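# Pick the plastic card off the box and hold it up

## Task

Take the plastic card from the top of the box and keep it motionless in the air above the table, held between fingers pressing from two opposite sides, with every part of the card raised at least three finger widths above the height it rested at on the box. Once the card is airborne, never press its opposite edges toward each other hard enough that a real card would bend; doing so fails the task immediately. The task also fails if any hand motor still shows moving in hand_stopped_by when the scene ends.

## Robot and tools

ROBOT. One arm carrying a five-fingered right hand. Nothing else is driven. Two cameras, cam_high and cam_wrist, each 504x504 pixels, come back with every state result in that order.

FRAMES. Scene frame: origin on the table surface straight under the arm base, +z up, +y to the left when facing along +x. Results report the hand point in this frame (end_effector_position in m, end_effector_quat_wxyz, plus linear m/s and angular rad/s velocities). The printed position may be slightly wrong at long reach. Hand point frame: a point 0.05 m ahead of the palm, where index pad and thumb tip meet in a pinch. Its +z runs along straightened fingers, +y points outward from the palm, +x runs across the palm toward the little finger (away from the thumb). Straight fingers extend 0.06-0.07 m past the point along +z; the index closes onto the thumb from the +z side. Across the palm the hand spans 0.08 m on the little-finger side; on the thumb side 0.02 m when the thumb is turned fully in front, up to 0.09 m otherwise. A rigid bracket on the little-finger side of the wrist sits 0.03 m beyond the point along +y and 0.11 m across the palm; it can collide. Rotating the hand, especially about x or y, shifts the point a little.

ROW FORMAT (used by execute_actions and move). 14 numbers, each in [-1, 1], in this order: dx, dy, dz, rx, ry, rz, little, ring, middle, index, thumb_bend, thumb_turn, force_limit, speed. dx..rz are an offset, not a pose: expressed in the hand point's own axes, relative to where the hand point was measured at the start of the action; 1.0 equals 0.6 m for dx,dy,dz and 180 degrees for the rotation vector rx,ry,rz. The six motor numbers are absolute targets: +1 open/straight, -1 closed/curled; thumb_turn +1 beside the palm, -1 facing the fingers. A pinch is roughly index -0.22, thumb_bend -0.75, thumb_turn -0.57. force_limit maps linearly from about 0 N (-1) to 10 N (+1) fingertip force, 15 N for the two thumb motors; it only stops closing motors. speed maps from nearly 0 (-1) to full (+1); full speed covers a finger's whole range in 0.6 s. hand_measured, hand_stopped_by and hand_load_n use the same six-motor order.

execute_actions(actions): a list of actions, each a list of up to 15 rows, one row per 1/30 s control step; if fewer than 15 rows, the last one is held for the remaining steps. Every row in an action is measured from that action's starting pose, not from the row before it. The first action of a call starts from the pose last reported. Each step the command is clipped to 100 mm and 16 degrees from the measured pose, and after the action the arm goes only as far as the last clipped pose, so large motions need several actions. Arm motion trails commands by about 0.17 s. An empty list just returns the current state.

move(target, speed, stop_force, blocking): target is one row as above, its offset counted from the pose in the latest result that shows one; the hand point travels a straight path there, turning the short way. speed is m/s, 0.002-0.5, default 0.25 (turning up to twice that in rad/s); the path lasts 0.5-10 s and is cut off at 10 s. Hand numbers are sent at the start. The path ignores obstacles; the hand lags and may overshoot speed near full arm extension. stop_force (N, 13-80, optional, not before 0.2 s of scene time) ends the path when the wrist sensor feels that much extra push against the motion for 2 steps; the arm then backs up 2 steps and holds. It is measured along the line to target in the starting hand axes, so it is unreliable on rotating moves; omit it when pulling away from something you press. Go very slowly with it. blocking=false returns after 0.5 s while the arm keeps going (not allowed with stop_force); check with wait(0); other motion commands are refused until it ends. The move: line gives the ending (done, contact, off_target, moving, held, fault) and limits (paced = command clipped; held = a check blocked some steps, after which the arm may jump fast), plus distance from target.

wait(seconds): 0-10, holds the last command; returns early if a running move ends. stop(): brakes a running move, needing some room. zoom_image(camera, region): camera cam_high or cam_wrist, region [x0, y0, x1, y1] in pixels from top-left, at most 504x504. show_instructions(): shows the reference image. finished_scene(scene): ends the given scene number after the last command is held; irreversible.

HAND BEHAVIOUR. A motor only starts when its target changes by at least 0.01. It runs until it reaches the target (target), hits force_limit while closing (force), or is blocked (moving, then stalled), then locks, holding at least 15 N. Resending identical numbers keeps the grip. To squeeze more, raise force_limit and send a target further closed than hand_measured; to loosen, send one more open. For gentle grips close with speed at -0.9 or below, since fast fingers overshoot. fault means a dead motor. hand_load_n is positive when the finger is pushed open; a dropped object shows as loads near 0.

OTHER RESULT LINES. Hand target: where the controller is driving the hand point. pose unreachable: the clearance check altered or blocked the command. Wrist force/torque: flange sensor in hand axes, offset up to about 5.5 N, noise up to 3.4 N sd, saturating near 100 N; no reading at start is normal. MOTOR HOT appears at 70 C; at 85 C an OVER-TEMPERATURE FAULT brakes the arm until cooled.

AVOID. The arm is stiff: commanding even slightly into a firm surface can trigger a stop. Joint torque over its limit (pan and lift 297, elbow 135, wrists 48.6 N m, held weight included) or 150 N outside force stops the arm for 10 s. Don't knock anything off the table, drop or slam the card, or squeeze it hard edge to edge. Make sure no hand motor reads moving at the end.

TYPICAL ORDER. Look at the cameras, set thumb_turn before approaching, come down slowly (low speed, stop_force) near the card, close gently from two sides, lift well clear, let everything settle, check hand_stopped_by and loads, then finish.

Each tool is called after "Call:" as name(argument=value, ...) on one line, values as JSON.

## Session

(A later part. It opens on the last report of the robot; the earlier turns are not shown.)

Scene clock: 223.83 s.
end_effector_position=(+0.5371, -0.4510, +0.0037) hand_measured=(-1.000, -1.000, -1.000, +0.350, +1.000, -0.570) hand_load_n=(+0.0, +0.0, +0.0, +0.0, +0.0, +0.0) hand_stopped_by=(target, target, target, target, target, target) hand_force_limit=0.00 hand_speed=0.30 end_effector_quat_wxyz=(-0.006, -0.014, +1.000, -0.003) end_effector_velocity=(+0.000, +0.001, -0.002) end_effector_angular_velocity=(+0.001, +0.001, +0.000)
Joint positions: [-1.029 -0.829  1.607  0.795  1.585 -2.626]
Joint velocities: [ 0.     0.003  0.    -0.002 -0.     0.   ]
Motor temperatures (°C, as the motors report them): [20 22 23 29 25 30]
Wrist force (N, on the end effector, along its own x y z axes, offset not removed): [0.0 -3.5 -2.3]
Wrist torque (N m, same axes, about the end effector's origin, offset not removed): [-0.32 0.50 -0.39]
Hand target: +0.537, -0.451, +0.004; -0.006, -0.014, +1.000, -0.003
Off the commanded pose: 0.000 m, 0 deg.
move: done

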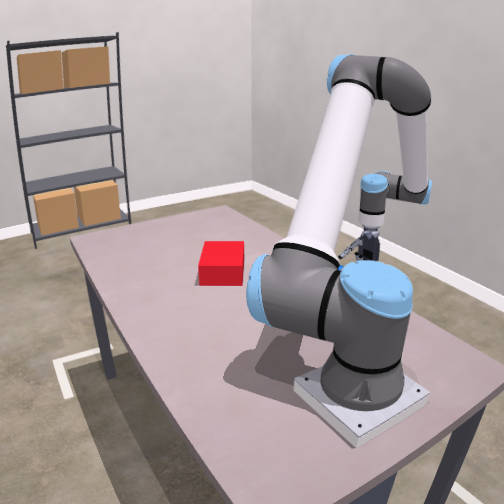

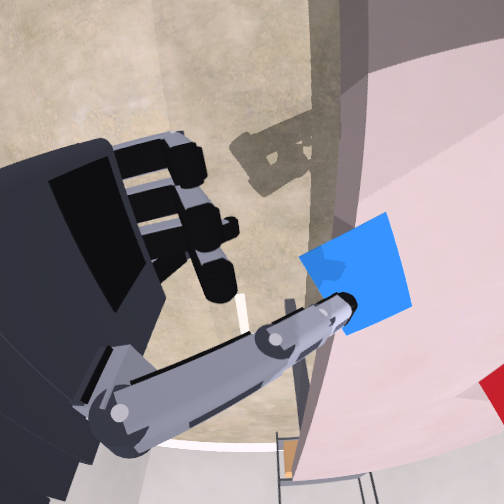

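Call:
move(target=[-0.04,0.05,0,0,0,0,-1,-1,-1,0.35,1,-0.57,0,0.3], speed=0.02)

Scene clock: 226.63 s.
end_effector_position=(+0.5602, -0.4204, +0.0033) hand_measured=(-1.000, -1.000, -1.000, +0.350, +1.000, -0.570) hand_load_n=(+0.0, +0.0, +0.0, +0.0, +0.0, +0.0) hand_stopped_by=(target, target, target, target, target, target) hand_force_limit=0.00 hand_speed=0.30 end_effector_quat_wxyz=(-0.005, -0.014, +1.000, -0.003) end_effector_velocity=(+0.000, +0.001, -0.000) end_effector_angular_velocity=(+0.001, +0.001, -0.001)
Joint positions: [-0.978 -0.834  1.617  0.79   1.584 -2.575]
Joint velocities: [ 0.002  0.     0.001  0.    -0.     0.002]
Motor temperatures (°C, as the motors report them): [20 22 23 29 25 30]
Wrist force (N, on the end effector, along its own x y z axes, offset not removed): [1.5 -2.7 -2.5]
Wrist torque (N m, same axes, about the end effector's origin, offset not removed): [-0.11 0.27 -0.21]
Hand target: +0.560, -0.420, +0.003; -0.005, -0.014, +1.000, -0.003
Off the commanded pose: 0.000 m, 0 deg.
move: done

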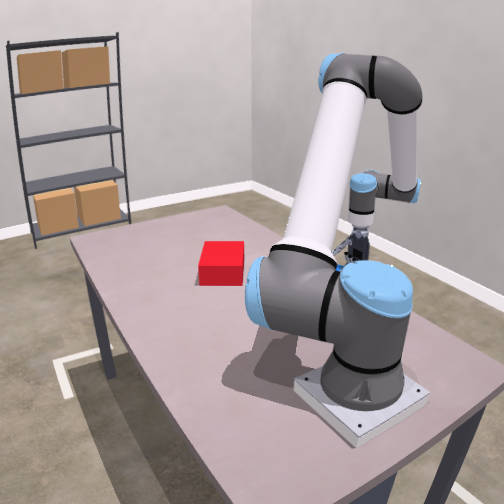

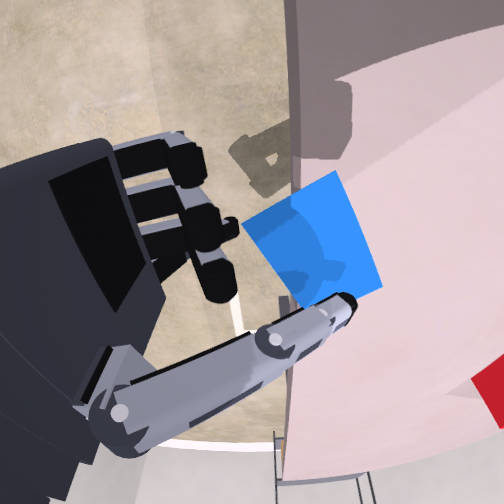

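Call:
move(target=[-0.015,0.02,0.004,0,0,0,-1,-1,-1,0.35,1,-0.57,0,0.3], speed=0.01)

Scene clock: 229.13 s.
end_effector_position=(+0.5688, -0.4083, +0.0008) hand_measured=(-1.000, -1.000, -1.000, +0.350, +1.000, -0.570) hand_load_n=(+0.0, +0.0, +0.0, +0.0, +0.0, +0.0) hand_stopped_by=(target, target, target, target, target, target) hand_force_limit=0.00 hand_speed=0.30 end_effector_quat_wxyz=(-0.005, -0.014, +1.000, -0.003) end_effector_velocity=(+0.001, +0.001, +0.001) end_effector_angular_velocity=(-0.002, -0.001, -0.001)
Joint positions: [-0.958 -0.833  1.622  0.785  1.584 -2.555]
Joint velocities: [ 0.001 -0.001  0.    -0.001 -0.     0.002]
Motor temperatures (°C, as the motors report them): [20 22 23 29 25 30]
Wrist force (N, on the end effector, along its own x y z axes, offset not removed): [2.3 -3.1 -1.7]
Wrist torque (N m, same axes, about the end effector's origin, offset not removed): [-0.13 0.12 -0.15]
Hand target: +0.569, -0.408, +0.001; -0.005, -0.014, +1.000, -0.003
Off the commanded pose: 0.000 m, 0 deg.
move: done

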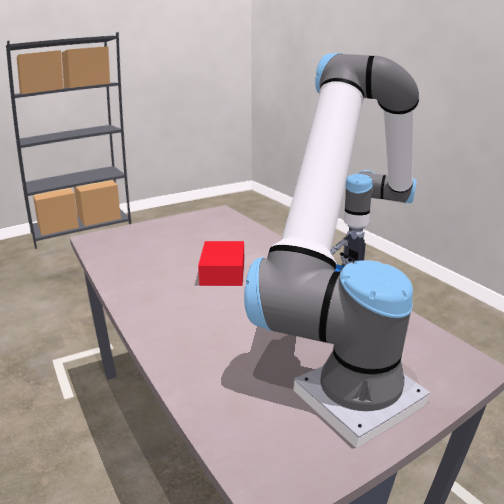

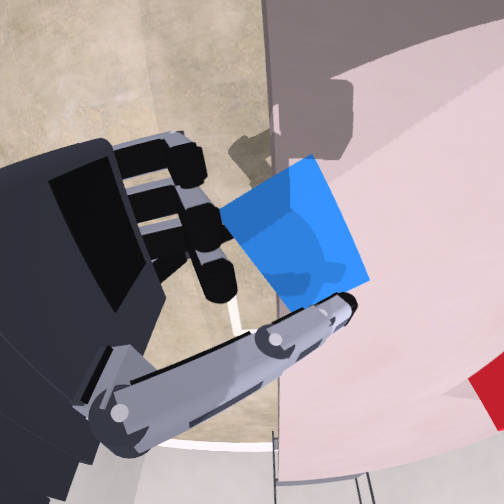

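Index is under the card. Closing the pinch.

Call:
execute_actions(actions=[[[0,0,0,0,0,0,-1,-1,-1,0.35,-0.72,-0.57,-0.2,-0.6]],[[0,0,0,0,0,0,-1,-1,-1,0.35,-0.72,-0.57,-0.2,-0.6]],[[0,0,0,0,0,0,-1,-1,-1,0.35,-0.72,-0.57,-0.2,-0.6]],[[0,0,0,0,0,0,-1,-1,-1,0.35,-0.72,-0.57,-0.2,-0.6]],[[0,0,0,0,0,0,-1,-1,-1,0.35,-0.72,-0.57,-0.2,-0.6]],[[0,0,0,0,0,0,-1,-1,-1,0.35,-0.72,-0.57,-0.2,-0.6]],[[0,0,0,0,0,0,-1,-1,-1,-0.4,-0.72,-0.57,-0.2,-0.8]],[[0,0,0,0,0,0,-1,-1,-1,-0.4,-0.72,-0.57,-0.2,-0.8]],[[0,0,0,0,0,0,-1,-1,-1,-0.4,-0.72,-0.57,-0.2,-0.8]],[[0,0,0,0,0,0,-1,-1,-1,-0.4,-0.72,-0.57,-0.2,-0.8]],[[0,0,0,0,0,0,-1,-1,-1,-0.4,-0.72,-0.57,-0.2,-0.8]],[[0,0,0,0,0,0,-1,-1,-1,-0.4,-0.72,-0.57,-0.2,-0.8]],[[0,0,0,0,0,0,-1,-1,-1,-0.4,-0.72,-0.57,-0.2,-0.8]],[[0,0,0,0,0,0,-1,-1,-1,-0.4,-0.72,-0.57,-0.2,-0.8]]])

Scene clock: 237.07 s.
end_effector_position=(+0.5688, -0.4083, +0.0008) hand_measured=(-1.000, -1.000, -1.000, -0.226, -0.654, -0.570) hand_load_n=(+0.0, +0.0, +0.0, +5.5, +5.5, +0.0) hand_stopped_by=(target, target, target, force, force, target) hand_force_limit=-0.20 hand_speed=-0.80 end_effector_quat_wxyz=(-0.005, -0.014, +1.000, -0.003) end_effector_velocity=(-0.000, +0.000, -0.001) end_effector_angular_velocity=(+0.001, +0.001, +0.000)
Joint positions: [-0.958 -0.833  1.622  0.784  1.584 -2.554]
Joint velocities: [ 0.     0.001 -0.     0.     0.     0.   ]
Motor temperatures (°C, as the motors report them): [20 22 23 29 25 30]
Wrist force (N, on the end effector, along its own x y z axes, offset not removed): [0.0 -2.0 -3.6]
Wrist torque (N m, same axes, about the end effector's origin, offset not removed): [-0.01 0.52 -0.28]
Hand target: +0.569, -0.408, +0.001; -0.005, -0.014, +1.000, -0.003
Off the commanded pose: 0.000 m, 0 deg.

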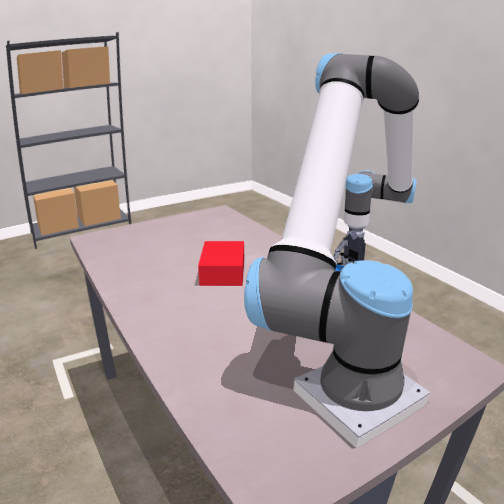

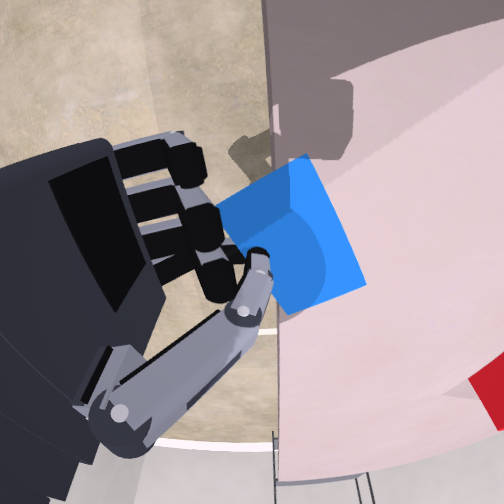

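Call:
move(target=[0,0,-0.4,0,0,0,-1,-1,-1,-0.4,-0.72,-0.57,-0.2,-0.8], speed=0.04)

Call:
move(target=[0,0.3,0,0,0,0,-1,-1,-1,-0.4,-0.72,-0.57,-0.2,-0.8], speed=0.05)

Scene clock: 243.83 s.
end_effector_position=(+0.5715, -0.4071, +0.2406) hand_measured=(-1.000, -1.000, -1.000, -0.226, -0.654, -0.570) hand_load_n=(+0.0, +0.0, +0.0, +5.5, +5.5, +0.0) hand_stopped_by=(target, target, target, force, force, target) hand_force_limit=-0.20 hand_speed=-0.80 end_effector_quat_wxyz=(-0.005, -0.014, +1.000, -0.003) end_effector_velocity=(-0.000, -0.000, +0.001) end_effector_angular_velocity=(+0.001, +0.001, -0.000)
Joint positions: [-0.954 -1.057  1.503  1.128  1.584 -2.55 ]
Joint velocities: [-0.    -0.    -0.001  0.003  0.    -0.   ]
Motor temperatures (°C, as the motors report them): [20 22 23 29 25 30]
Wrist force (N, on the end effector, along its own x y z axes, offset not removed): [0.8 -2.0 -3.4]
Wrist torque (N m, same axes, about the end effector's origin, offset not removed): [0.09 0.48 -0.21]
Hand target: +0.571, -0.407, +0.241; -0.005, -0.014, +1.000, -0.003
Off the commanded pose: 0.001 m, 0 deg.
move: done

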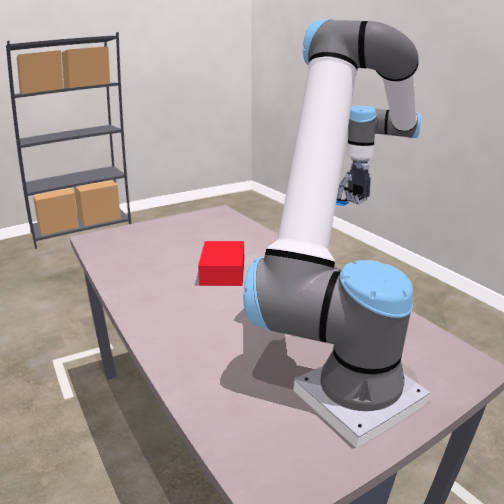

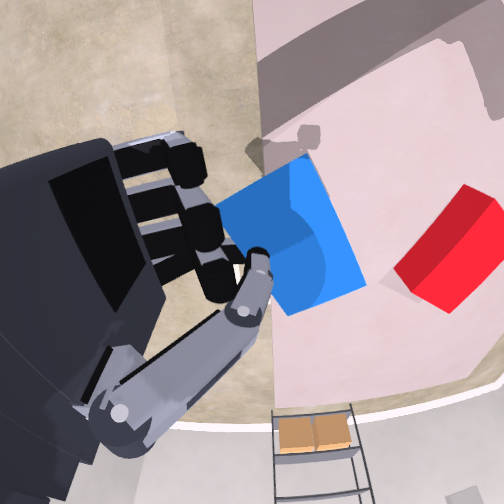

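Scene clock: 247.80 s.
end_effector_position=(+0.5664, -0.2273, +0.2400) hand_measured=(-1.000, -1.000, -1.000, -0.226, -0.654, -0.570) hand_load_n=(+0.0, +0.0, +0.0, +5.5, +5.5, +0.0) hand_stopped_by=(target, target, target, force, force, target) hand_force_limit=-0.20 hand_speed=-0.80 end_effector_quat_wxyz=(-0.005, -0.014, +1.000, -0.003) end_effector_velocity=(+0.000, +0.001, +0.001) end_effector_angular_velocity=(-0.002, -0.001, -0.000)
Joint positions: [-0.778 -1.216  1.743  1.048  1.583 -2.374]
Joint velocities: [ 0.002 -0.003  0.001 -0.     0.     0.002]
Motor temperatures (°C, as the motors report them): [20 22 23 29 25 30]
Wrist force (N, on the end effector, along its own x y z axes, offset not removed): [1.9 -1.9 -2.7]
Wrist torque (N m, same axes, about the end effector's origin, offset not removed): [-0.06 0.30 -0.23]
Hand target: +0.566, -0.227, +0.240; -0.005, -0.014, +1.000, -0.003
Off the commanded pose: 0.001 m, 0 deg.
move: done

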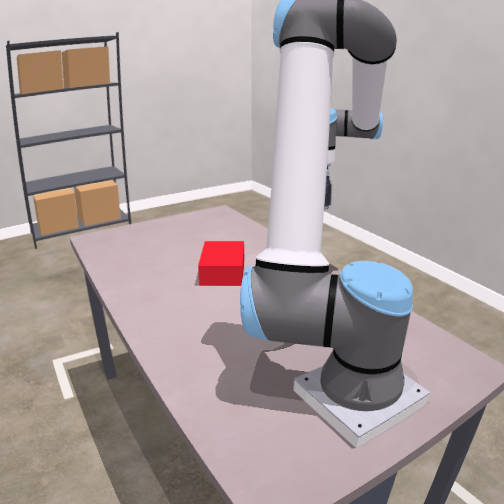

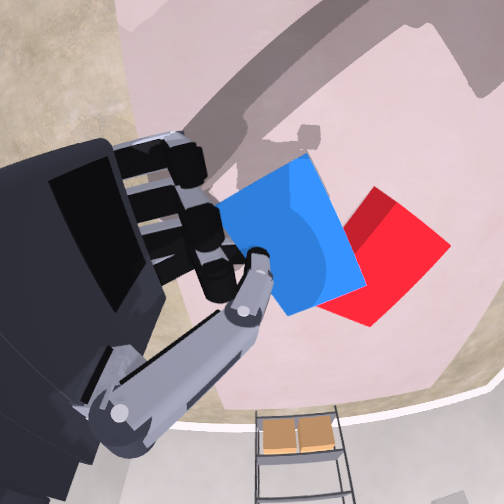

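Call:
finished_scene(scene=2)

The scene is finished: the task was done.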